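# Close the locker door until it latches

## Task

Push the locker's door closed until its latch catches, so it stays shut by itself without the robot holding it. Swinging the door open hard is a failure, as is the robot tipping over or finishing in a tilted state. At the end, release the door and move the robot away from it.

## Robot and tools

The robot is a Hello Robot Stretch 4. It has one arm: an omni-wheel base, a lift that rides up a mast, an arm that telescopes forward, a three-joint wrist and a two-finger gripper. It stands about 1.6 m tall, and the base's rim lies within 0.23 m of the base frame's origin.

Frames. The base frame sits on the floor under the base centre: x ahead, y to the left, z up. hand_pose is reported in this frame and marks a point between the open fingertips; with all wrist joints at zero its axes line up with the base frame. Its printed position may be slightly off. The odometry frame is the base frame as it was when the scene began.

execute_actions. Argument "actions" is a list holding one action or none; an empty list only reports state and images. An action may contain "base", "joints" or both, plus optional "pace" and "contact_limits"; alternatively it is {"end_of_arm": "enable_torque"} by itself, which re-powers any wrist or gripper motor that shut off, holding it where it is. Everything in one action starts at once and may finish at different times.

"base" takes exactly one key, each an offset from where the base last reported itself, not a pose: translate_m (metres straight along x, forward positive, -2 to 2), strafe_m (metres sideways along y, left positive, -2 to 2), rotate_rad (radians in place, counter-clockwise from above positive, -3.2 to 3.2).

"joints" is one object of absolute targets keyed by joint name, for the single arm: lift_m 0 to 1.2 m; arm_m 0 to 0.55 m of extension; wrist_yaw_rad -1.134 to 4.276 (0 ahead, positive turns left, 3.14 folded back, above 3.4 the arm may obstruct it); wrist_pitch_rad -1.117 to 4.259 (0 level, 1.57 pointing down); wrist_roll_rad -1.117 to 4.259 (0 keeps fingers at equal height, positive turns clockwise viewed from behind); gripper_m -0.038 to 0.141 m fingertip gap (negative squeezes the tips together). Done tolerances: lift and arm ±0.004, yaw and roll ±0.02, pitch ±0.05, gripper ±0.004. A joint target past its range is clipped and the result reports it; any other bad value or unknown key rejects the whole call. A joint or base omitted from an action may keep pushing toward an earlier target without the status showing it.

"pace" is "slow", "default", "fast" or "max" (default if absent). Base speed is up to 0.1, 0.3, 0.4, 0.6 m/s and turning 1, 2, 3, 4 rad/s respectively, reduced when the lift is above 0.2 (down to 0.3 m/s and 1 rad/s at 1.2). "contact_limits" accepts only arm_m, from 0 (gentlest) to 0.75 (firmest), default 0.5; the arm halts when it pushes harder than that. Example: {"joints": {"arm_m": 0.3}, "contact_limits": {"arm_m": 0.15}}.

"cameras" lists which images to return: head_camera (top of mast, looking forward and down; turn the base to aim it), head_left_camera and head_right_camera (fisheyes beside it, angled lower, showing base and arm), wrist_camera (behind the fingers, tips near the bottom of the frame), or "all". Omitted, null or ["all"] gives all; [] gives none. The "pictures" line gives the image order.

wait: "seconds" from 0 to 10; nothing new is commanded and the same report comes back. zoom_image: "camera" plus "region" [x0, y0, x1, y1] in pixels of that camera's most recent full image, origin top-left, at most 504 by 504. finished_scene: "scene" is the number of the current scene; it ends the scene permanently and reports success, so the door must already be latched and released.

Reading results. base_status and joint_status tell how each motion ended: "done"; "off_target" (stopped short, may still push); "contact_stop_at_<key>" (hit something, now holds there); "limit_stop_at_<name>" (built-in limit). After a contact stop, time out, limit stop or torque_fault the old target is dropped. on_its_own covers what the call did not command; "held at" is a held target, not a position. A contact stop on lift, arm or wheels leaves that part slack until next commanded. "limit_stop_at_tilt" means over 6 degrees of lean; lift, arm and wheels go slack. "limit_stop_at_own_body" means a self-collision guard; move away from the body. A "torque_fault" leaves a wrist motor limp until enable_torque is sent. Once any result reports a stop, later calls in that same reply are skipped.

lidar_m: 12 distances in metres, 30-degree sectors counter-clockwise starting straight ahead (4th left, 7th behind, 10th right); "-" means nothing seen or closer than 0.25 m. wrist_depth_mm: 7x7 grid of median depths, 100 to 2000 mm, from top-left. base_odometry counts wheel turns; a gap over about 0.1 rad between turned_by_wheels and turned_by_imu signals a collision or slip. base_tilt gives forward and right lean in degrees. motor_effort is percent of maximum, peak in brackets; wheel positive means turning right.

Cautions. Open the wrist early (lift_m 0.4 with wrist_yaw_rad 0 works). Push the door with modest contact limits and low gripper height to avoid tipping; a hard steady push can topple the robot. Don't fling the door open, don't ram the gripper into things (that can fault the wrist), avoid tilting the gripper up while rolled, and make sure the door stays latched after you retreat.

Each tool is called after "Request:" as name(argument=value, ...), one argument or row to a line, values as JSON.

## Session

Request:
execute_actions(
  actions=[],
)

Scene clock: 0.00 s.
base_odometry: x=+0.000 y=+0.000 heading=+0.000 (m, m, rad; odometry frame)
turned_by_wheels: +0.000 (rad since the last result)
turned_by_imu: +0.000 (rad since the last result)
base_tilt: forward=+0.0 right=-0.2 (deg)
lidar_m: 1.33 1.32 1.40 2.07 2.51 2.70 2.47 1.94 2.59 1.47 1.42 1.53
base_status: not commanded
joint_positions: lift_m=+0.254 arm_m=+0.002 wrist_yaw_rad=+3.186 wrist_pitch_rad=-0.005 wrist_roll_rad=+0.010 gripper_m=+0.057
joint_status: not commanded
motor_effort: lift_m=+20 arm_m=+0 wrist_yaw_rad=+0 wrist_pitch_rad=-6 wrist_roll_rad=-1 gripper_m=-3 wheel_0=+0 wheel_1=-1 wheel_2=+0 (%)
hand_pose: x=-0.1196 y=+0.0747 z=+0.4340 quat_wxyz=(-0.022, +0.003, +0.005, +1.000) (m; base frame)
wrist_depth_mm: - 133 133 - - - - / - 109 133 - - - - / - 114 133 - - - - / 134 133 204 - - - - / 1708 - - - - - - / 1281 1576 196 1661 195 1661 1661 / 931 991 1138 109 1078 1098 1118
pictures: head_camera, head_left_camera, head_right_camera, wrist_camera
Images, in order (width x height): head_camera 420x560, head_left_camera 420x672, head_right_camera 420x672, wrist_camera 616x392.

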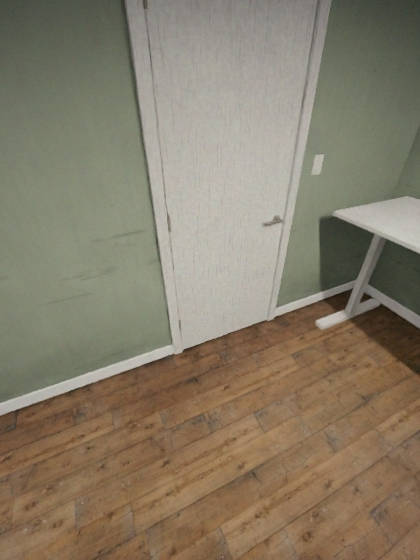

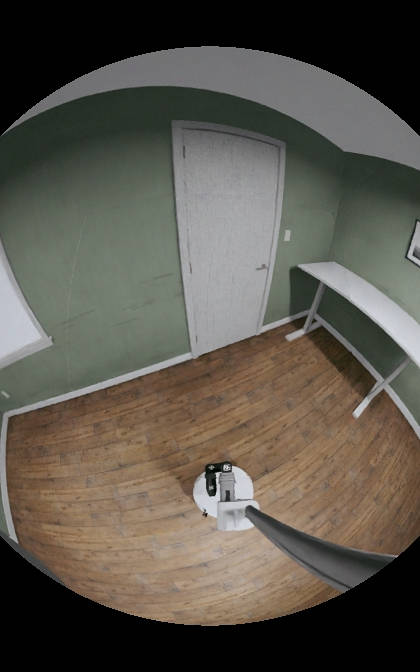

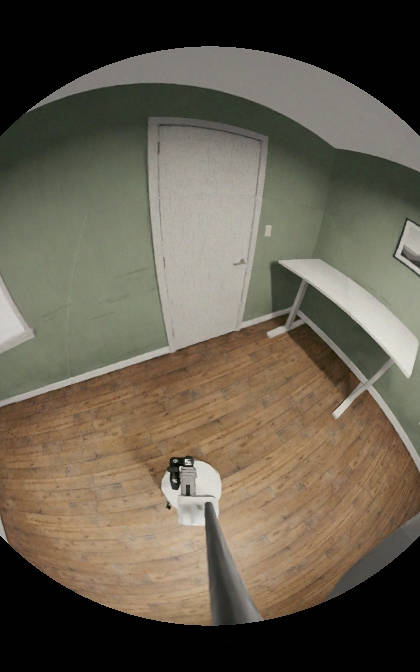

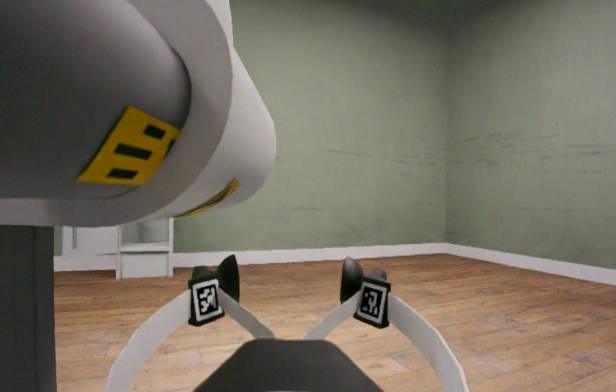

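Request:
execute_actions(
  actions=[
    {"base":{"rotate_rad":-2.75},"joints":{"lift_m":0.4,"wrist_yaw_rad":0},"pace":"fast"},
  ],
  cameras=["head_camera","head_left_camera"],
)

Scene clock: 4.13 s.
base_odometry: x=+0.000 y=+0.000 heading=-2.750 (m, m, rad; odometry frame)
turned_by_wheels: -2.750 (rad since the last result)
turned_by_imu: -2.715 (rad since the last result)
base_tilt: forward=+0.0 right=-0.2 (deg)
lidar_m: 1.93 2.47 2.33 1.42 1.46 1.37 1.31 1.34 1.79 2.51 2.59 2.52
base_status: done
joint_positions: lift_m=+0.400 arm_m=+0.002 wrist_yaw_rad=+0.000 wrist_pitch_rad=-0.005 wrist_roll_rad=+0.010 gripper_m=+0.057
joint_status: all done
motor_effort: lift_m=+23(24) arm_m=-1(0) wrist_yaw_rad=-1(4) wrist_pitch_rad=-6(5) wrist_roll_rad=-2(1) gripper_m=-6(6) wheel_0=+0(5) wheel_1=-1(10) wheel_2=-2(8) (%)
hand_pose: x=+0.4609 y=-0.0873 z=+0.5795 quat_wxyz=(+1.000, +0.005, -0.003, +0.000) (m; base frame)
wrist_depth_mm: - - 1808 - - - - / - - 1863 - - - - / - - 1808 - - - - / - - 1863 - - - - / - - 1808 - - - - / 1863 - 195 1921 195 - - / 1336 1281 1430 109 1397 1397 1397
pictures: head_camera, head_left_camera
Images, in order (width x height): head_camera 420x560, head_left_camera 420x672.

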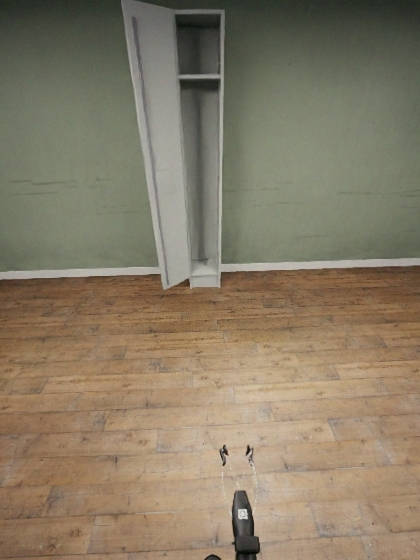

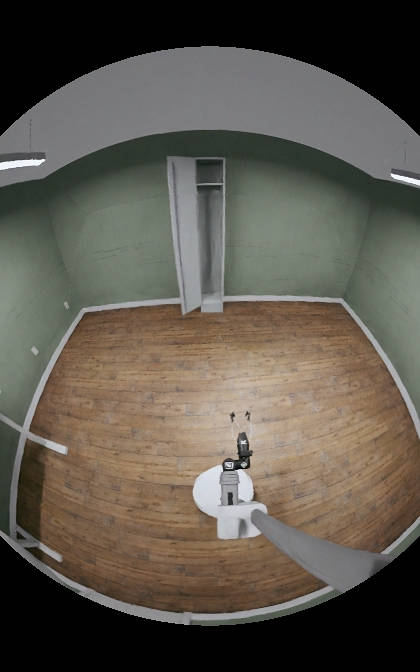

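Request:
execute_actions(
  actions=[
    {"base":{"strafe_m":0.75},"joints":{"gripper_m":0.0},"pace":"fast"},
  ],
  cameras=[],
)

Request:
execute_actions(
  actions=[
    {"base":{"translate_m":1.2},"pace":"fast"},
  ],
  cameras=["head_camera","head_right_camera"],
)

Scene clock: 9.30 s.
base_odometry: x=+0.286 y=-0.693 heading=-2.750 (m, m, rad; odometry frame)
turned_by_wheels: +0.000 (rad since the last result)
turned_by_imu: +0.003 (rad since the last result)
base_tilt: forward=+0.1 right=-0.1 (deg)
lidar_m: 1.91 2.18 0.69 0.67 0.67 0.93 1.32 1.37 1.87 3.28 3.37 2.22
base_status: done
joint_positions: lift_m=+0.400 arm_m=+0.002 wrist_yaw_rad=+0.000 wrist_pitch_rad=-0.005 wrist_roll_rad=+0.010 gripper_m=+0.000
joint_status: all done
motor_effort: lift_m=+23(23) arm_m=-1(1) wrist_yaw_rad=+1(0) wrist_pitch_rad=-6(4) wrist_roll_rad=+1(0) gripper_m=-5(6) wheel_0=+1(14) wheel_1=-2(15) wheel_2=+0(1) (%)
hand_pose: x=+0.4609 y=-0.0874 z=+0.5795 quat_wxyz=(+1.000, +0.005, -0.003, +0.000) (m; base frame)
wrist_depth_mm: - - - - - - - / - - - - - - - / - - - - - - - / - - - - - - - / - - - - 1983 - - / 1921 1983 184 202 1921 - - / 1308 1229 1464 109 1336 1397 1430
pictures: none
No camera images: the call's "cameras" was empty. Leave "cameras" out to get every camera's image.

Scene clock: 13.60 s.
base_odometry: x=-0.823 y=-1.151 heading=-2.750 (m, m, rad; odometry frame)
turned_by_wheels: +0.000 (rad since the last result)
turned_by_imu: -0.005 (rad since the last result)
base_tilt: forward=+0.1 right=-0.2 (deg)
lidar_m: 1.16 1.22 1.58 1.51 1.41 1.14 2.52 2.62 3.43 3.22 1.78 0.75
base_status: done
joint_positions: lift_m=+0.400 arm_m=+0.002 wrist_yaw_rad=+0.000 wrist_pitch_rad=-0.005 wrist_roll_rad=+0.010 gripper_m=+0.000
joint_status: not commanded
motor_effort: lift_m=+23(23) arm_m=+0(0) wrist_yaw_rad=+0(0) wrist_pitch_rad=-6(6) wrist_roll_rad=-1(0) gripper_m=-7(6) wheel_0=-1(5) wheel_1=+0(7) wheel_2=+1(10) (%)
hand_pose: x=+0.4609 y=-0.0874 z=+0.5795 quat_wxyz=(+1.000, +0.005, -0.003, +0.000) (m; base frame)
wrist_depth_mm: 917 931 960 991 1008 564 991 / 917 931 960 976 991 559 931 / 931 946 946 976 991 564 946 / 917 931 960 976 991 569 946 / 931 946 960 976 1008 580 976 / 917 960 184 202 976 585 960 / 931 946 960 109 991 574 946
pictures: head_camera, head_right_camera
Images, in order (width x height): head_camera 420x560, head_right_camera 420x672.

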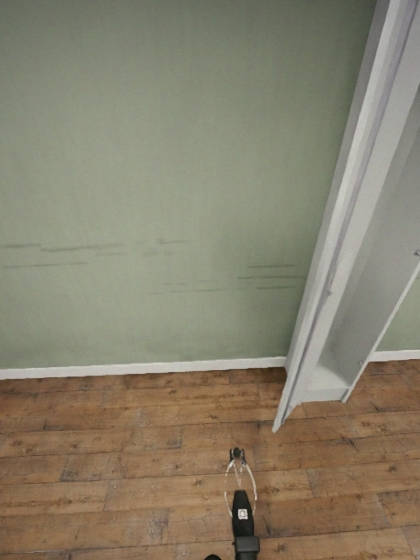

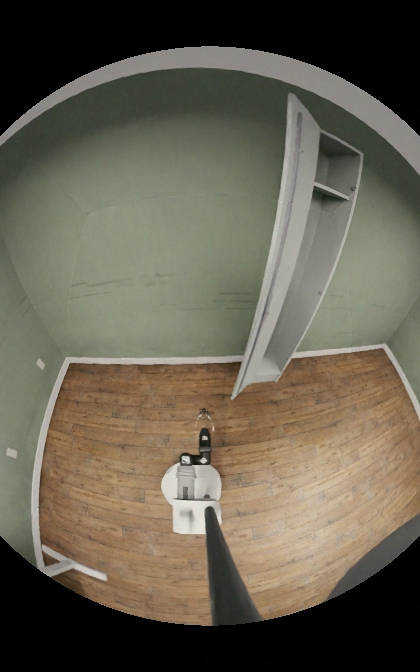

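Request:
execute_actions(
  actions=[
    {"joints":{"arm_m":0.3},"pace":"fast"},
  ],
  cameras=[],
)

Request:
execute_actions(
  actions=[
    {"base":{"strafe_m":-0.58},"pace":"slow"},
  ],
  cameras=["head_camera","head_right_camera"],
)

Scene clock: 16.77 s.
base_odometry: x=-0.823 y=-1.151 heading=-2.750 (m, m, rad; odometry frame)
turned_by_wheels: +0.000 (rad since the last result)
turned_by_imu: +0.000 (rad since the last result)
base_tilt: forward=+0.1 right=-0.2 (deg)
lidar_m: 1.17 1.20 1.58 1.51 1.40 1.20 2.55 2.65 3.41 3.21 1.78 0.75
base_status: not commanded
joint_positions: lift_m=+0.400 arm_m=+0.299 wrist_yaw_rad=+0.000 wrist_pitch_rad=-0.005 wrist_roll_rad=+0.010 gripper_m=+0.000
joint_status: all done
motor_effort: lift_m=+23(23) arm_m=+8(8) wrist_yaw_rad=-1(1) wrist_pitch_rad=-7(6) wrist_roll_rad=-1(1) gripper_m=-7(8) wheel_0=+0(1) wheel_1=+0(0) wheel_2=+1(1) (%)
hand_pose: x=+0.7580 y=-0.0874 z=+0.5796 quat_wxyz=(+1.000, +0.005, -0.003, +0.000) (m; base frame)
wrist_depth_mm: 634 647 661 668 683 699 603 / 634 647 668 683 683 707 609 / 640 647 661 676 683 707 615 / 634 647 661 676 691 707 609 / 634 654 661 668 691 707 603 / 640 654 183 202 691 699 597 / 640 640 654 109 691 699 591
pictures: none
No camera images: the call's "cameras" was empty. Leave "cameras" out to get every camera's image.

Scene clock: 23.70 s.
base_odometry: x=-1.045 y=-0.616 heading=-2.748 (m, m, rad; odometry frame)
turned_by_wheels: +0.003 (rad since the last result)
turned_by_imu: +0.336 (rad since the last result)
base_tilt: forward=+0.1 right=-0.3 (deg)
lidar_m: 0.65 1.43 2.00 1.72 1.52 2.49 2.52 3.00 2.73 2.36 1.40 0.75
base_status: done
joint_positions: lift_m=+0.400 arm_m=+0.299 wrist_yaw_rad=+0.017 wrist_pitch_rad=-0.006 wrist_roll_rad=+0.010 gripper_m=+0.000
joint_status: not commanded
on_its_own: wrist_yaw_rad is at rest, and its effort (-49) is outside its rest range (-13 to +13)
motor_effort: lift_m=+23(23) arm_m=+5(8) wrist_yaw_rad=-49(50) wrist_pitch_rad=-5(6) wrist_roll_rad=-1(0) gripper_m=-11(11) wheel_0=+22(26) wheel_1=+7(8) wheel_2=+6(8) (%)
hand_pose: x=+0.7600 y=-0.0825 z=+0.5797 quat_wxyz=(+1.000, +0.005, -0.003, +0.009) (m; base frame)
wrist_depth_mm: 931 854 798 732 170 210 248 / 931 854 788 732 170 210 248 / 931 866 788 723 170 209 249 / 917 878 788 732 171 211 254 / 931 854 798 715 172 211 256 / 946 854 185 180 172 213 253 / 931 820 798 109 133 215 255
pictures: head_camera, head_right_camera
Images, in order (width x height): head_camera 420x560, head_right_camera 420x672.

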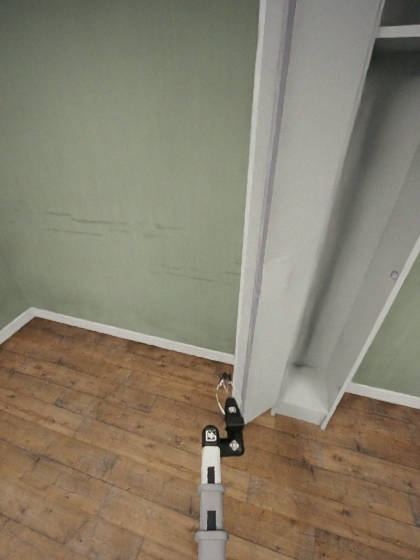

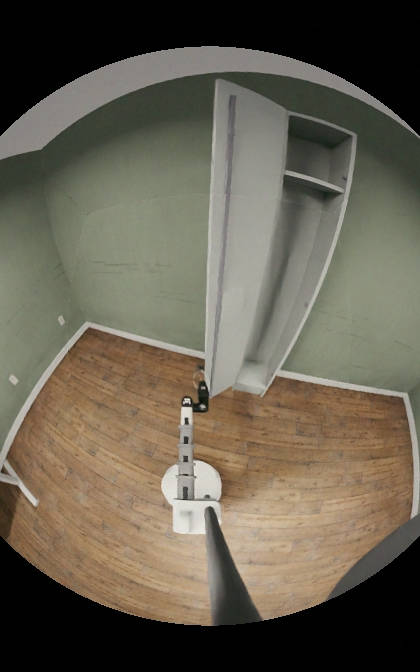

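Request:
execute_actions(
  actions=[
    {"base":{"strafe_m":0.08},"joints":{"arm_m":0.53}},
  ],
  cameras=[],
)

Request:
execute_actions(
  actions=[
    {"joints":{"wrist_yaw_rad":-1.1}},
  ],
  cameras=["head_camera"],
)

Request:
execute_actions(
  actions=[
    {"joints":{"arm_m":0.25},"pace":"slow"},
  ],
  cameras=["head_camera"],
)

Scene clock: 28.37 s.
base_odometry: x=-1.014 y=-0.689 heading=-2.747 (m, m, rad; odometry frame)
turned_by_wheels: +0.000 (rad since the last result)
turned_by_imu: +0.002 (rad since the last result)
base_tilt: forward=+0.1 right=+0.0 (deg)
lidar_m: 0.85 1.47 1.91 1.69 1.46 2.48 2.51 2.96 2.80 2.38 1.43 0.86
base_status: done
joint_positions: lift_m=+0.400 arm_m=+0.529 wrist_yaw_rad=+0.001 wrist_pitch_rad=-0.005 wrist_roll_rad=+0.010 gripper_m=+0.000
joint_status: all done
motor_effort: lift_m=+23(23) arm_m=+8(12) wrist_yaw_rad=-2(49) wrist_pitch_rad=-4(6) wrist_roll_rad=+0(1) gripper_m=-8(11) wheel_0=+1(17) wheel_1=+1(15) wheel_2=+1(4) (%)
hand_pose: x=+0.9881 y=-0.0872 z=+0.5795 quat_wxyz=(+1.000, +0.005, -0.003, +0.000) (m; base frame)
wrist_depth_mm: 647 603 554 521 488 118 - / 647 597 554 521 488 118 - / 640 597 559 521 488 118 - / 640 597 554 517 488 118 - / 640 591 549 517 488 118 - / 640 597 185 203 480 118 - / 647 574 564 109 480 118 -
pictures: none
No camera images: the call's "cameras" was empty. Leave "cameras" out to get every camera's image.

Scene clock: 29.60 s.
base_odometry: x=-1.014 y=-0.689 heading=-2.747 (m, m, rad; odometry frame)
turned_by_wheels: +0.000 (rad since the last result)
turned_by_imu: +0.100 (rad since the last result)
base_tilt: forward=+0.3 right=-0.1 (deg)
lidar_m: 1.23 1.58 1.88 1.49 1.42 2.47 2.53 3.07 2.83 2.05 1.02 0.63
base_status: not commanded
joint_positions: lift_m=+0.400 arm_m=+0.529 wrist_yaw_rad=-1.100 wrist_pitch_rad=-0.005 wrist_roll_rad=+0.010 gripper_m=+0.000
joint_status: all done
motor_effort: lift_m=+22(23) arm_m=+5(8) wrist_yaw_rad=-1(75) wrist_pitch_rad=-6(10) wrist_roll_rad=+0(2) gripper_m=-8(14) wheel_0=+1(28) wheel_1=+1(17) wheel_2=-1(21) (%)
hand_pose: x=+0.7530 y=-0.2967 z=+0.5796 quat_wxyz=(+0.853, +0.003, -0.005, -0.523) (m; base frame)
wrist_depth_mm: 492 564 634 517 389 307 267 / 496 569 647 512 389 309 268 / 500 569 640 512 389 309 267 / 500 574 647 512 387 309 268 / 508 569 647 492 387 309 266 / 500 574 185 202 359 307 265 / 500 539 647 109 368 300 263
pictures: head_camera
Images, in order (width x height): head_camera 420x560.

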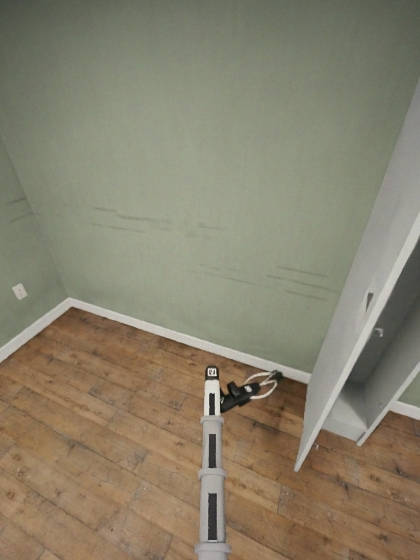

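Scene clock: 33.67 s.
base_odometry: x=-1.014 y=-0.689 heading=-2.747 (m, m, rad; odometry frame)
turned_by_wheels: +0.000 (rad since the last result)
turned_by_imu: +0.000 (rad since the last result)
base_tilt: forward=+0.1 right=-0.2 (deg)
lidar_m: 1.23 1.55 1.89 1.46 1.43 2.44 2.52 3.07 2.81 2.04 0.90 0.90
base_status: not commanded
joint_positions: lift_m=+0.400 arm_m=+0.251 wrist_yaw_rad=-1.100 wrist_pitch_rad=-0.005 wrist_roll_rad=+0.010 gripper_m=+0.000
joint_status: all done
motor_effort: lift_m=+22(23) arm_m=-8(10) wrist_yaw_rad=+0(1) wrist_pitch_rad=-5(5) wrist_roll_rad=-2(0) gripper_m=-8(5) wheel_0=+1(1) wheel_1=+1(1) wheel_2=-1(1) (%)
hand_pose: x=+0.4753 y=-0.2968 z=+0.5796 quat_wxyz=(+0.853, +0.003, -0.005, -0.523) (m; base frame)
wrist_depth_mm: 707 750 585 634 1464 - - / 715 759 585 640 1537 - - / 715 759 585 640 1499 - - / 723 741 591 640 1499 - - / 723 750 585 640 1499 - - / 715 750 184 202 1464 1863 - / 723 603 580 109 1281 1430 1397
pictures: head_camera
Images, in order (width x height): head_camera 420x560.

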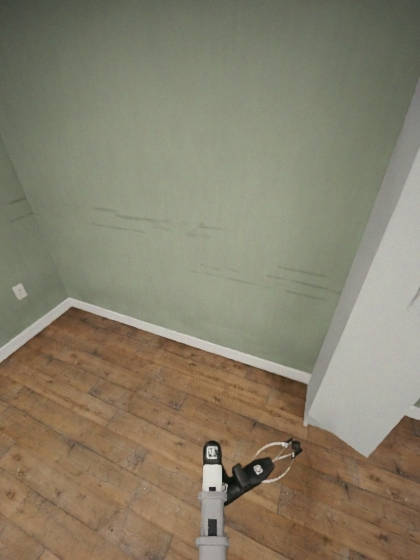

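Swung nearly shut. Face it and push.

Request:
execute_actions(
  actions=[
    {"base":{"rotate_rad":-0.65},"joints":{"arm_m":0.1,"wrist_yaw_rad":0}},
  ],
  cameras=["head_camera"],
)

Request:
execute_actions(
  actions=[
    {"joints":{"arm_m":0.55},"pace":"slow","contact_limits":{"arm_m":0.35}},
  ],
  cameras=["head_camera"],
)

Scene clock: 36.43 s.
base_odometry: x=-1.014 y=-0.689 heading=+2.886 (m, m, rad; odometry frame)
turned_by_wheels: -0.650 (rad since the last result)
turned_by_imu: -0.641 (rad since the last result)
base_tilt: forward=+0.3 right=-0.1 (deg)
lidar_m: 0.90 1.23 1.43 1.90 1.75 1.42 2.48 2.50 2.89 2.80 2.51 1.43
base_status: done
joint_positions: lift_m=+0.400 arm_m=+0.101 wrist_yaw_rad=+0.000 wrist_pitch_rad=-0.005 wrist_roll_rad=+0.010 gripper_m=+0.000
joint_status: all done
motor_effort: lift_m=+23(22) arm_m=-8(9) wrist_yaw_rad=+1(9) wrist_pitch_rad=-5(5) wrist_roll_rad=+0(1) gripper_m=-8(6) wheel_0=+0(1) wheel_1=+1(6) wheel_2=+2(11) (%)
hand_pose: x=+0.5608 y=-0.0875 z=+0.5796 quat_wxyz=(+1.000, +0.005, -0.003, +0.000) (m; base frame)
wrist_depth_mm: 820 866 603 597 1060 1160 1229 / 820 866 603 597 1098 1160 1255 / 820 866 603 591 1060 1160 1281 / 820 878 609 597 1060 1182 1281 / 820 878 603 591 1078 1160 1281 / 820 866 184 202 591 1160 1281 / 809 842 609 109 585 1182 1255
pictures: head_camera
Images, in order (width x height): head_camera 420x560.

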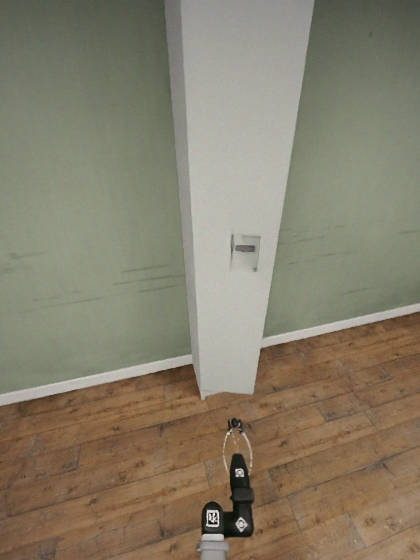

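Scene clock: 41.67 s.
base_odometry: x=-1.014 y=-0.689 heading=+2.885 (m, m, rad; odometry frame)
turned_by_wheels: -0.001 (rad since the last result)
turned_by_imu: -0.001 (rad since the last result)
base_tilt: forward=+0.0 right=-0.3 (deg)
lidar_m: 0.94 1.23 1.46 1.91 1.80 1.44 2.49 2.52 2.87 2.82 2.51 1.42
base_status: not commanded
joint_positions: lift_m=+0.400 arm_m=+0.519 wrist_yaw_rad=-0.012 wrist_pitch_rad=-0.005 wrist_roll_rad=+0.010 gripper_m=+0.000
joint_status: arm_m contact_stop (moved +0.417 of +0.449)
on_its_own: arm_m is slack since a contact_stop (your +0.550 is given up); wrist_yaw_rad is at rest, and its effort (+36) is outside its rest range (-13 to +13)
motor_effort: lift_m=+22(23) arm_m=+0(21) wrist_yaw_rad=+36(49) wrist_pitch_rad=-7(8) wrist_roll_rad=+0(1) gripper_m=-5(8) wheel_0=-2(3) wheel_1=+0(4) wheel_2=-11(16) (%)
contact_limits: arm_m 0.35
hand_pose: x=+0.9771 y=-0.0910 z=+0.5795 quat_wxyz=(+1.000, +0.005, -0.002, -0.006) (m; base frame)
wrist_depth_mm: 191 204 219 236 255 668 741 / 193 206 220 236 255 683 732 / 194 206 220 236 256 676 732 / 194 206 221 237 256 683 741 / 195 206 222 238 256 676 750 / 195 206 184 190 253 683 750 / 195 201 220 109 254 691 750
pictures: head_camera
Images, in order (width x height): head_camera 420x560.

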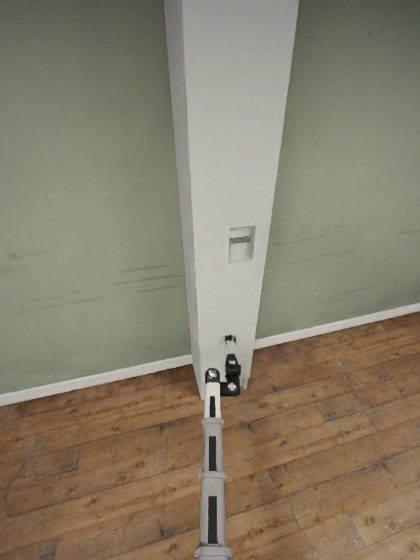

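Request:
execute_actions(
  actions=[
    {"joints":{"arm_m":0.2},"pace":"fast"},
  ],
  cameras=["head_camera"],
)

Scene clock: 44.30 s.
base_odometry: x=-1.014 y=-0.689 heading=+2.886 (m, m, rad; odometry frame)
turned_by_wheels: +0.001 (rad since the last result)
turned_by_imu: +0.001 (rad since the last result)
base_tilt: forward=+0.1 right=-0.1 (deg)
lidar_m: 0.93 1.22 1.43 1.90 1.76 1.45 2.47 2.51 2.89 2.84 2.50 1.42
base_status: not commanded
joint_positions: lift_m=+0.400 arm_m=+0.201 wrist_yaw_rad=+0.000 wrist_pitch_rad=-0.005 wrist_roll_rad=+0.010 gripper_m=+0.000
joint_status: all done
motor_effort: lift_m=+22(23) arm_m=-8(8) wrist_yaw_rad=+0(35) wrist_pitch_rad=-7(8) wrist_roll_rad=+0(2) gripper_m=-7(7) wheel_0=-1(3) wheel_1=+0(0) wheel_2=+0(11) (%)
hand_pose: x=+0.6607 y=-0.0875 z=+0.5795 quat_wxyz=(+1.000, +0.005, -0.003, +0.000) (m; base frame)
wrist_depth_mm: 732 768 521 554 960 1042 1118 / 732 778 521 549 946 1025 1138 / 732 788 521 554 960 1025 1118 / 741 778 525 559 960 1042 1118 / 732 788 530 559 960 1042 1138 / 732 788 184 202 597 1078 1160 / 750 759 517 109 585 1060 1160
pictures: head_camera
Images, in order (width x height): head_camera 420x560.

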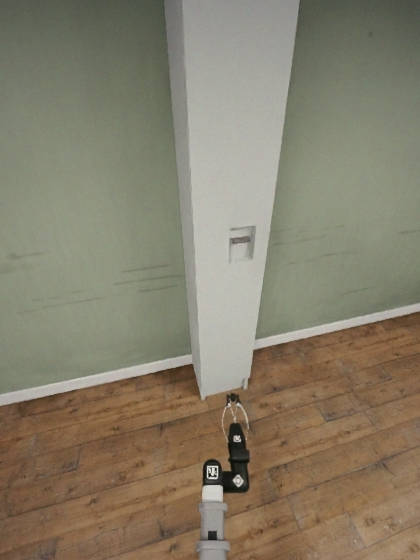

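Request:
finished_scene(
  scene=1,
)

The scene is finished: the task was done.


## Next scene

The same job, from a new start.

Request:
execute_actions(
  actions=[],
)

Scene clock: 0.00 s.
base_odometry: x=+0.000 y=+0.000 heading=+0.000 (m, m, rad; odometry frame)
turned_by_wheels: +0.000 (rad since the last result)
turned_by_imu: +0.000 (rad since the last result)
base_tilt: forward=+0.1 right=-0.1 (deg)
lidar_m: 1.39 1.63 2.76 2.91 2.74 2.08 2.31 2.17 1.08 1.06 1.19 1.41
base_status: not commanded
joint_positions: lift_m=+0.165 arm_m=+0.002 wrist_yaw_rad=+3.193 wrist_pitch_rad=-0.005 wrist_roll_rad=+0.010 gripper_m=+0.057
joint_status: not commanded
motor_effort: lift_m=+20 arm_m=-1 wrist_yaw_rad=+0 wrist_pitch_rad=-6 wrist_roll_rad=+0 gripper_m=-4 wheel_0=+0 wheel_1=-1 wheel_2=+0 (%)
hand_pose: x=-0.1201 y=+0.0726 z=+0.3448 quat_wxyz=(-0.026, +0.003, +0.005, +1.000) (m; base frame)
wrist_depth_mm: - - 133 - - - 1756 / - - 133 - - - 1756 / - 114 134 - - - 1756 / 135 134 222 - - - 1708 / 224 - - - - - 1863 / 224 1138 196 1160 197 1336 1308 / 224 759 854 - 854 854 931
pictures: head_camera, head_left_camera, head_right_camera, wrist_camera
Images, in order (width x height): head_camera 420x560, head_left_camera 420x672, head_right_camera 420x672, wrist_camera 616x392.

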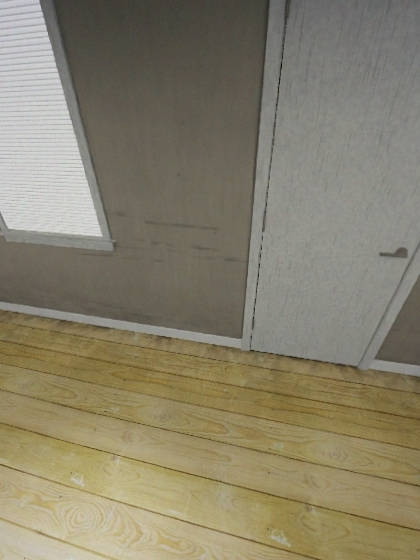

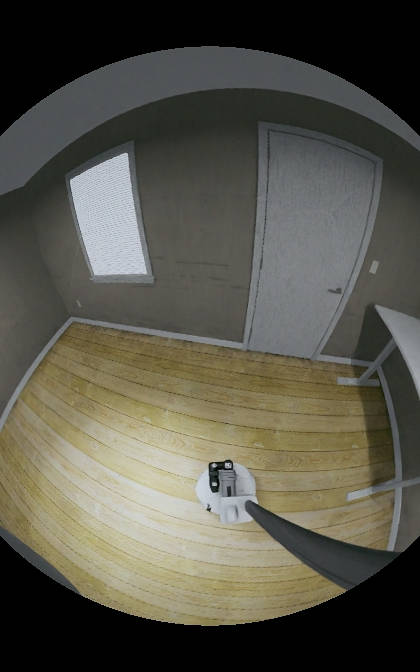

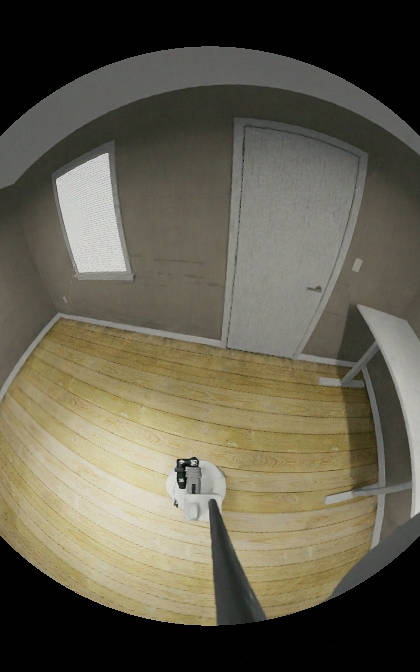

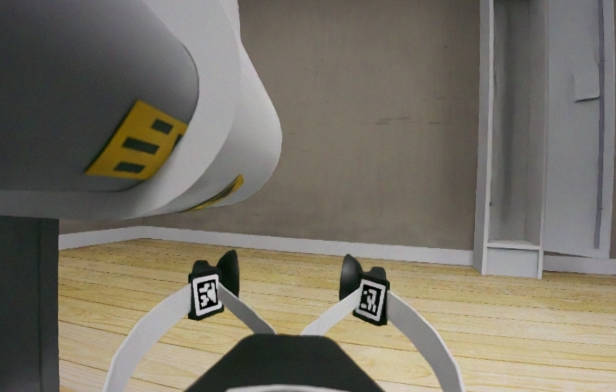

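Request:
execute_actions(
  actions=[
    {"base":{"rotate_rad":2.95},"joints":{"lift_m":0.4,"wrist_yaw_rad":0,"gripper_m":0},"pace":"fast"},
  ],
  cameras=[],
)

Request:
execute_actions(
  actions=[
    {"base":{"strafe_m":-1.0},"pace":"fast"},
  ],
  cameras=[],
)

Request:
execute_actions(
  actions=[
    {"base":{"translate_m":0.8},"pace":"fast"},
  ],
  cameras=["head_camera","head_right_camera"],
)

Scene clock: 4.10 s.
base_odometry: x=+0.000 y=+0.000 heading=+2.950 (m, m, rad; odometry frame)
turned_by_wheels: +2.950 (rad since the last result)
turned_by_imu: +2.914 (rad since the last result)
base_tilt: forward=+0.2 right=-0.2 (deg)
lidar_m: 2.31 2.44 1.09 1.05 1.09 1.45 1.35 1.53 2.12 2.91 3.07 2.07
base_status: done
joint_positions: lift_m=+0.400 arm_m=+0.002 wrist_yaw_rad=+0.000 wrist_pitch_rad=-0.005 wrist_roll_rad=+0.010 gripper_m=+0.000
joint_status: all done
motor_effort: lift_m=+23(28) arm_m=+0(0) wrist_yaw_rad=-1(6) wrist_pitch_rad=-6(5) wrist_roll_rad=+0(1) gripper_m=-7(5) wheel_0=-2(10) wheel_1=-1(5) wheel_2=-1(13) (%)
hand_pose: x=+0.4610 y=-0.0873 z=+0.5796 quat_wxyz=(+1.000, +0.005, -0.003, +0.000) (m; base frame)
wrist_depth_mm: - - - - - 1661 - / - - - - - 1661 - / - - - - - 1708 - / - - - - - 1708 - / - - - - - 1708 - / 1661 1863 183 193 1756 1808 - / 1229 1182 1308 - 1255 1397 1397
pictures: none
No camera images: the call's "cameras" was empty. Leave "cameras" out to get every camera's image.

Scene clock: 7.73 s.
base_odometry: x=+0.191 y=+0.982 heading=+2.950 (m, m, rad; odometry frame)
turned_by_wheels: +0.000 (rad since the last result)
turned_by_imu: -0.004 (rad since the last result)
base_tilt: forward=+0.1 right=-0.2 (deg)
lidar_m: 1.75 2.39 2.92 2.04 2.02 1.51 1.46 1.54 1.96 1.89 2.04 2.36
base_status: done
joint_positions: lift_m=+0.400 arm_m=+0.002 wrist_yaw_rad=+0.000 wrist_pitch_rad=-0.005 wrist_roll_rad=+0.010 gripper_m=+0.000
joint_status: not commanded
motor_effort: lift_m=+23(23) arm_m=-1(1) wrist_yaw_rad=+0(1) wrist_pitch_rad=-6(6) wrist_roll_rad=+0(3) gripper_m=-8(6) wheel_0=+0(10) wheel_1=+3(13) wheel_2=-1(2) (%)
hand_pose: x=+0.4609 y=-0.0874 z=+0.5796 quat_wxyz=(+1.000, +0.005, -0.003, +0.000) (m; base frame)
wrist_depth_mm: - - - 1661 - - - / - - - 1618 - - - / - - - 1661 - - - / - - - - - - - / - - - 1618 - - - / 1708 1808 183 192 1863 - - / 1229 1160 1336 - 1255 1397 1397
pictures: none
No camera images: the call's "cameras" was empty. Leave "cameras" out to get every camera's image.

Scene clock: 11.00 s.
base_odometry: x=-0.595 y=+1.134 heading=+2.950 (m, m, rad; odometry frame)
turned_by_wheels: +0.000 (rad since the last result)
turned_by_imu: -0.004 (rad since the last result)
base_tilt: forward=+0.2 right=-0.2 (deg)
lidar_m: 0.96 1.24 2.20 2.21 2.16 2.31 2.26 2.41 2.02 1.94 2.00 1.50
base_status: done
joint_positions: lift_m=+0.400 arm_m=+0.002 wrist_yaw_rad=+0.000 wrist_pitch_rad=-0.005 wrist_roll_rad=+0.010 gripper_m=+0.000
joint_status: not commanded
motor_effort: lift_m=+23(23) arm_m=-1(0) wrist_yaw_rad=+0(1) wrist_pitch_rad=-5(6) wrist_roll_rad=-1(1) gripper_m=-9(7) wheel_0=-2(8) wheel_1=-1(7) wheel_2=+3(12) (%)
hand_pose: x=+0.4609 y=-0.0874 z=+0.5796 quat_wxyz=(+1.000, +0.005, -0.003, +0.000) (m; base frame)
wrist_depth_mm: 1229 1205 1205 768 1229 1182 1205 / 1229 1138 1182 809 1229 1205 1205 / 1229 1160 1205 798 1229 1205 1229 / 1255 1182 946 798 1229 1229 1205 / 1255 1205 946 750 1229 1229 1205 / 1229 1098 183 192 1229 1229 1205 / 1205 946 946 - 1205 1229 1205
pictures: head_camera, head_right_camera
Images, in order (width x height): head_camera 420x560, head_right_camera 420x672.

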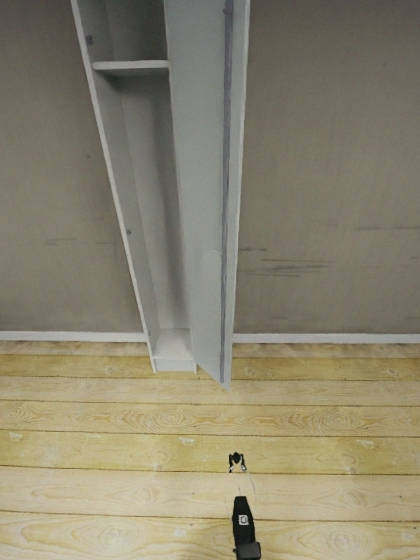

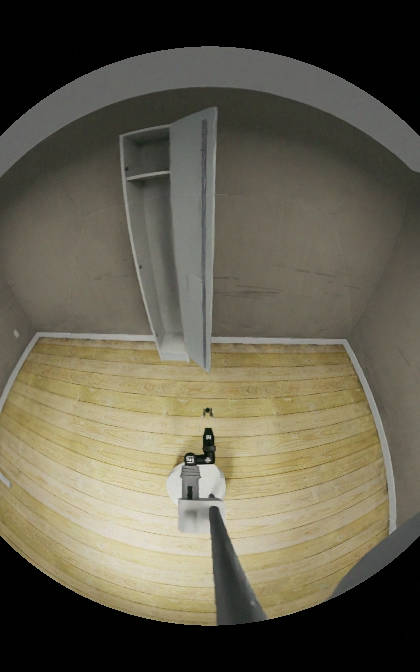

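Request:
execute_actions(
  actions=[
    {"base":{"strafe_m":-0.24},"pace":"fast"},
  ],
  cameras=[],
)

Request:
execute_actions(
  actions=[
    {"base":{"translate_m":0.3},"joints":{"arm_m":0.5}},
  ],
  cameras=["head_camera"],
)

Request:
execute_actions(
  actions=[
    {"joints":{"wrist_yaw_rad":1.5}},
  ],
  cameras=["head_camera"],
)

Request:
execute_actions(
  actions=[
    {"joints":{"arm_m":0.2},"pace":"slow"},
  ],
  cameras=["head_camera"],
)

Scene clock: 15.33 s.
base_odometry: x=-0.549 y=+1.370 heading=+2.950 (m, m, rad; odometry frame)
turned_by_wheels: +0.000 (rad since the last result)
turned_by_imu: +0.000 (rad since the last result)
base_tilt: forward=+0.0 right=-0.2 (deg)
lidar_m: 0.95 1.17 2.17 2.43 2.41 2.34 2.26 2.33 1.76 1.69 1.79 1.50
base_status: done
joint_positions: lift_m=+0.400 arm_m=+0.002 wrist_yaw_rad=+0.000 wrist_pitch_rad=-0.005 wrist_roll_rad=+0.010 gripper_m=+0.000
joint_status: not commanded
motor_effort: lift_m=+23(23) arm_m=-1(1) wrist_yaw_rad=+1(0) wrist_pitch_rad=-6(6) wrist_roll_rad=+0(1) gripper_m=-8(10) wheel_0=-2(14) wheel_1=+0(12) wheel_2=+1(3) (%)
hand_pose: x=+0.4609 y=-0.0874 z=+0.5796 quat_wxyz=(+1.000, +0.005, -0.003, +0.000) (m; base frame)
wrist_depth_mm: 1025 1160 1229 1205 1205 1205 1182 / 1060 1182 1229 1205 1229 1229 1182 / 1025 917 1205 1229 1205 1205 1205 / 1008 904 1205 1229 1229 1205 1205 / 1008 904 1229 1205 1205 1205 1229 / 1025 904 183 193 1229 1205 1205 / 976 759 1229 - 1205 1229 1205
pictures: none
No camera images: the call's "cameras" was empty. Leave "cameras" out to get every camera's image.

Scene clock: 17.87 s.
base_odometry: x=-0.844 y=+1.427 heading=+2.950 (m, m, rad; odometry frame)
turned_by_wheels: +0.000 (rad since the last result)
turned_by_imu: -0.001 (rad since the last result)
base_tilt: forward=+0.1 right=-0.3 (deg)
lidar_m: 0.66 0.68 1.76 3.02 2.48 2.67 2.58 2.36 1.77 1.71 1.60 1.21
base_status: done
joint_positions: lift_m=+0.400 arm_m=+0.499 wrist_yaw_rad=+0.000 wrist_pitch_rad=-0.005 wrist_roll_rad=+0.010 gripper_m=+0.000
joint_status: all done
motor_effort: lift_m=+23(23) arm_m=+7(9) wrist_yaw_rad=+0(1) wrist_pitch_rad=-6(5) wrist_roll_rad=-2(1) gripper_m=-9(10) wheel_0=+2(4) wheel_1=+3(6) wheel_2=+1(9) (%)
hand_pose: x=+0.9581 y=-0.0874 z=+0.5796 quat_wxyz=(+1.000, +0.005, -0.003, +0.000) (m; base frame)
wrist_depth_mm: 439 439 439 436 433 433 433 / 442 439 439 439 436 433 430 / 442 439 439 439 439 439 433 / 439 442 439 439 439 436 433 / 445 442 442 439 442 436 436 / 445 445 183 193 439 436 436 / 449 442 442 - 442 439 442
pictures: head_camera
Images, in order (width x height): head_camera 420x560.

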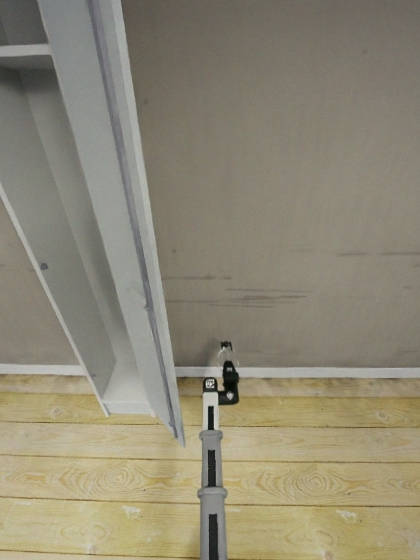

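Scene clock: 19.53 s.
base_odometry: x=-0.844 y=+1.427 heading=+2.950 (m, m, rad; odometry frame)
turned_by_wheels: +0.000 (rad since the last result)
turned_by_imu: +0.000 (rad since the last result)
base_tilt: forward=+0.2 right=-0.3 (deg)
lidar_m: 1.16 0.79 1.73 3.02 2.44 2.67 2.58 2.35 1.77 1.71 1.61 1.21
base_status: not commanded
joint_positions: lift_m=+0.400 arm_m=+0.500 wrist_yaw_rad=+1.500 wrist_pitch_rad=-0.005 wrist_roll_rad=+0.010 gripper_m=+0.000
joint_status: all done
motor_effort: lift_m=+23(23) arm_m=+2(7) wrist_yaw_rad=+1(96) wrist_pitch_rad=-7(6) wrist_roll_rad=-1(0) gripper_m=-7(7) wheel_0=+0(21) wheel_1=+2(11) wheel_2=+1(7) (%)
hand_pose: x=+0.7783 y=+0.2816 z=+0.5796 quat_wxyz=(+0.732, +0.006, +0.002, +0.682) (m; base frame)
wrist_depth_mm: - - 370 329 298 291 296 / - - 370 329 298 294 297 / - - 368 327 298 293 297 / - - 368 330 298 294 297 / - - 368 320 294 294 297 / 1708 1499 183 192 293 296 298 / 1229 402 375 - 291 296 300
pictures: head_camera
Images, in order (width x height): head_camera 420x560.

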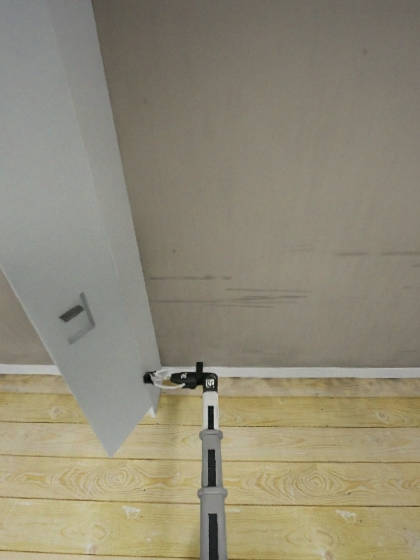

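Scene clock: 23.80 s.
base_odometry: x=-0.844 y=+1.427 heading=+2.950 (m, m, rad; odometry frame)
turned_by_wheels: +0.000 (rad since the last result)
turned_by_imu: +0.001 (rad since the last result)
base_tilt: forward=+0.1 right=-0.3 (deg)
lidar_m: 1.16 0.91 1.74 3.03 2.42 2.66 2.58 2.34 1.78 1.69 1.61 1.20
base_status: not commanded
joint_positions: lift_m=+0.400 arm_m=+0.201 wrist_yaw_rad=+1.500 wrist_pitch_rad=-0.005 wrist_roll_rad=+0.010 gripper_m=+0.000
joint_status: all done
motor_effort: lift_m=+23(23) arm_m=-7(7) wrist_yaw_rad=+1(0) wrist_pitch_rad=-6(6) wrist_roll_rad=-1(1) gripper_m=-7(4) wheel_0=+0(1) wheel_1=+2(1) wheel_2=+1(1) (%)
hand_pose: x=+0.4799 y=+0.2816 z=+0.5796 quat_wxyz=(+0.732, +0.006, +0.002, +0.682) (m; base frame)
wrist_depth_mm: - - - - - 1308 549 / - - - - - 1336 535 / - - - - - 1308 539 / - - - - - 1336 535 / - - - - - 1281 525 / 1756 1808 183 192 1661 1281 517 / 1229 1182 1336 - 1255 1205 512
pictures: head_camera
Images, in order (width x height): head_camera 420x560.

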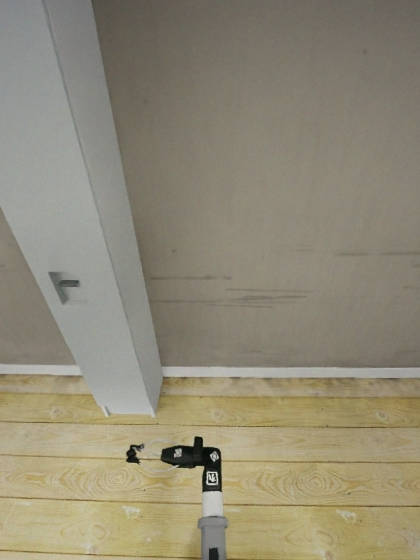

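Looks shut; confirm with a push.

Request:
execute_actions(
  actions=[
    {"base":{"strafe_m":0.62},"joints":{"wrist_yaw_rad":0},"pace":"fast"},
  ],
  cameras=[],
)

Request:
execute_actions(
  actions=[
    {"joints":{"arm_m":0.55},"pace":"slow","contact_limits":{"arm_m":0.35}},
  ],
  cameras=["head_camera"],
)

Request:
execute_actions(
  actions=[
    {"joints":{"arm_m":0.1},"pace":"fast"},
  ],
  cameras=["head_camera"],
)

Scene clock: 28.17 s.
base_odometry: x=-0.962 y=+0.818 heading=+2.950 (m, m, rad; odometry frame)
turned_by_wheels: +0.000 (rad since the last result)
turned_by_imu: +0.002 (rad since the last result)
base_tilt: forward=+0.1 right=-0.1 (deg)
lidar_m: 0.87 1.24 1.78 2.41 1.87 2.45 2.56 2.72 2.43 2.35 1.63 0.89
base_status: done
joint_positions: lift_m=+0.400 arm_m=+0.201 wrist_yaw_rad=+0.000 wrist_pitch_rad=-0.005 wrist_roll_rad=+0.010 gripper_m=+0.000
joint_status: all done
motor_effort: lift_m=+23(23) arm_m=-7(7) wrist_yaw_rad=-1(9) wrist_pitch_rad=-7(6) wrist_roll_rad=+0(1) gripper_m=-8(5) wheel_0=+2(7) wheel_1=-2(12) wheel_2=+1(1) (%)
hand_pose: x=+0.6606 y=-0.0874 z=+0.5796 quat_wxyz=(+1.000, +0.005, -0.003, +0.000) (m; base frame)
wrist_depth_mm: 759 750 439 439 439 741 732 / 759 759 442 439 436 741 750 / 768 759 442 442 439 741 750 / 768 759 442 442 442 750 750 / 759 759 445 442 442 759 750 / 768 759 183 193 442 759 750 / 768 768 449 - 445 750 750
pictures: none
No camera images: the call's "cameras" was empty. Leave "cameras" out to get every camera's image.

Scene clock: 31.37 s.
base_odometry: x=-0.961 y=+0.818 heading=+2.950 (m, m, rad; odometry frame)
turned_by_wheels: +0.000 (rad since the last result)
turned_by_imu: +0.002 (rad since the last result)
base_tilt: forward=+0.1 right=-0.1 (deg)
lidar_m: 0.87 1.26 1.77 2.40 1.92 2.48 2.56 2.72 2.43 2.35 1.60 0.90
base_status: not commanded
joint_positions: lift_m=+0.400 arm_m=+0.413 wrist_yaw_rad=-0.005 wrist_pitch_rad=-0.006 wrist_roll_rad=+0.010 gripper_m=+0.000
joint_status: arm_m contact_stop (moved +0.211 of +0.349)
on_its_own: arm_m is slack since a contact_stop (your +0.550 is given up); wrist_yaw_rad is at rest, and its effort (+14) is outside its rest range (-13 to +13)
motor_effort: lift_m=+23(23) arm_m=+0(22) wrist_yaw_rad=+14(55) wrist_pitch_rad=-4(3) wrist_roll_rad=-2(2) gripper_m=-5(7) wheel_0=+2(5) wheel_1=+0(4) wheel_2=-2(12) (%)
contact_limits: arm_m 0.35
hand_pose: x=+0.8716 y=-0.0888 z=+0.5797 quat_wxyz=(+1.000, +0.005, -0.003, -0.002) (m; base frame)
wrist_depth_mm: 544 544 233 233 231 231 231 / 549 549 233 234 233 232 232 / 549 554 235 233 233 232 232 / 549 549 235 234 234 233 233 / 554 554 235 235 234 234 234 / 554 559 185 200 235 234 234 / 559 236 236 - 236 234 235
pictures: head_camera
Images, in order (width x height): head_camera 420x560.

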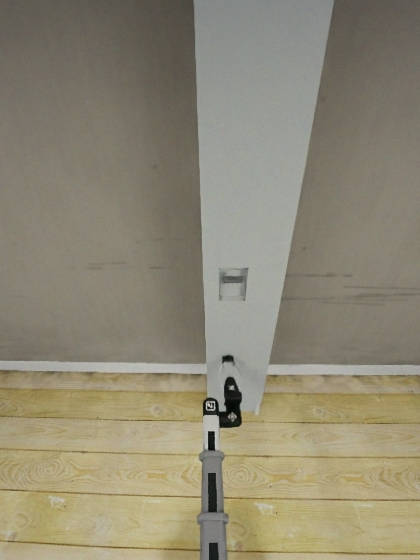

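not run: a stop came earlier in this reply.

Request:
execute_actions(
  actions=[
    {"joints":{"arm_m":0.1},"pace":"fast"},
  ],
  cameras=[],
)

Request:
finished_scene(
  scene=2,
)

Scene clock: 34.27 s.
base_odometry: x=-0.961 y=+0.818 heading=+2.950 (m, m, rad; odometry frame)
turned_by_wheels: +0.000 (rad since the last result)
turned_by_imu: +0.001 (rad since the last result)
base_tilt: forward=+0.1 right=+0.0 (deg)
lidar_m: 0.85 1.26 1.78 2.41 1.91 2.44 2.56 2.71 2.43 2.34 1.61 0.89
base_status: not commanded
joint_positions: lift_m=+0.400 arm_m=+0.101 wrist_yaw_rad=+0.000 wrist_pitch_rad=-0.005 wrist_roll_rad=+0.010 gripper_m=+0.000
joint_status: all done
motor_effort: lift_m=+23(23) arm_m=-7(7) wrist_yaw_rad=+1(13) wrist_pitch_rad=-6(6) wrist_roll_rad=-2(1) gripper_m=-7(7) wheel_0=+2(1) wheel_1=+1(0) wheel_2=-1(2) (%)
hand_pose: x=+0.5606 y=-0.0875 z=+0.5795 quat_wxyz=(+1.000, +0.005, -0.003, +0.000) (m; base frame)
wrist_depth_mm: 866 854 854 539 539 842 842 / 854 866 854 539 535 854 842 / 854 854 878 539 539 842 842 / 866 854 854 544 539 854 842 / 866 866 854 544 539 854 842 / 866 854 183 193 544 854 842 / 854 866 866 - 549 842 842
pictures: none
No camera images: the call's "cameras" was empty. Leave "cameras" out to get every camera's image.

The scene is finished: the task was done.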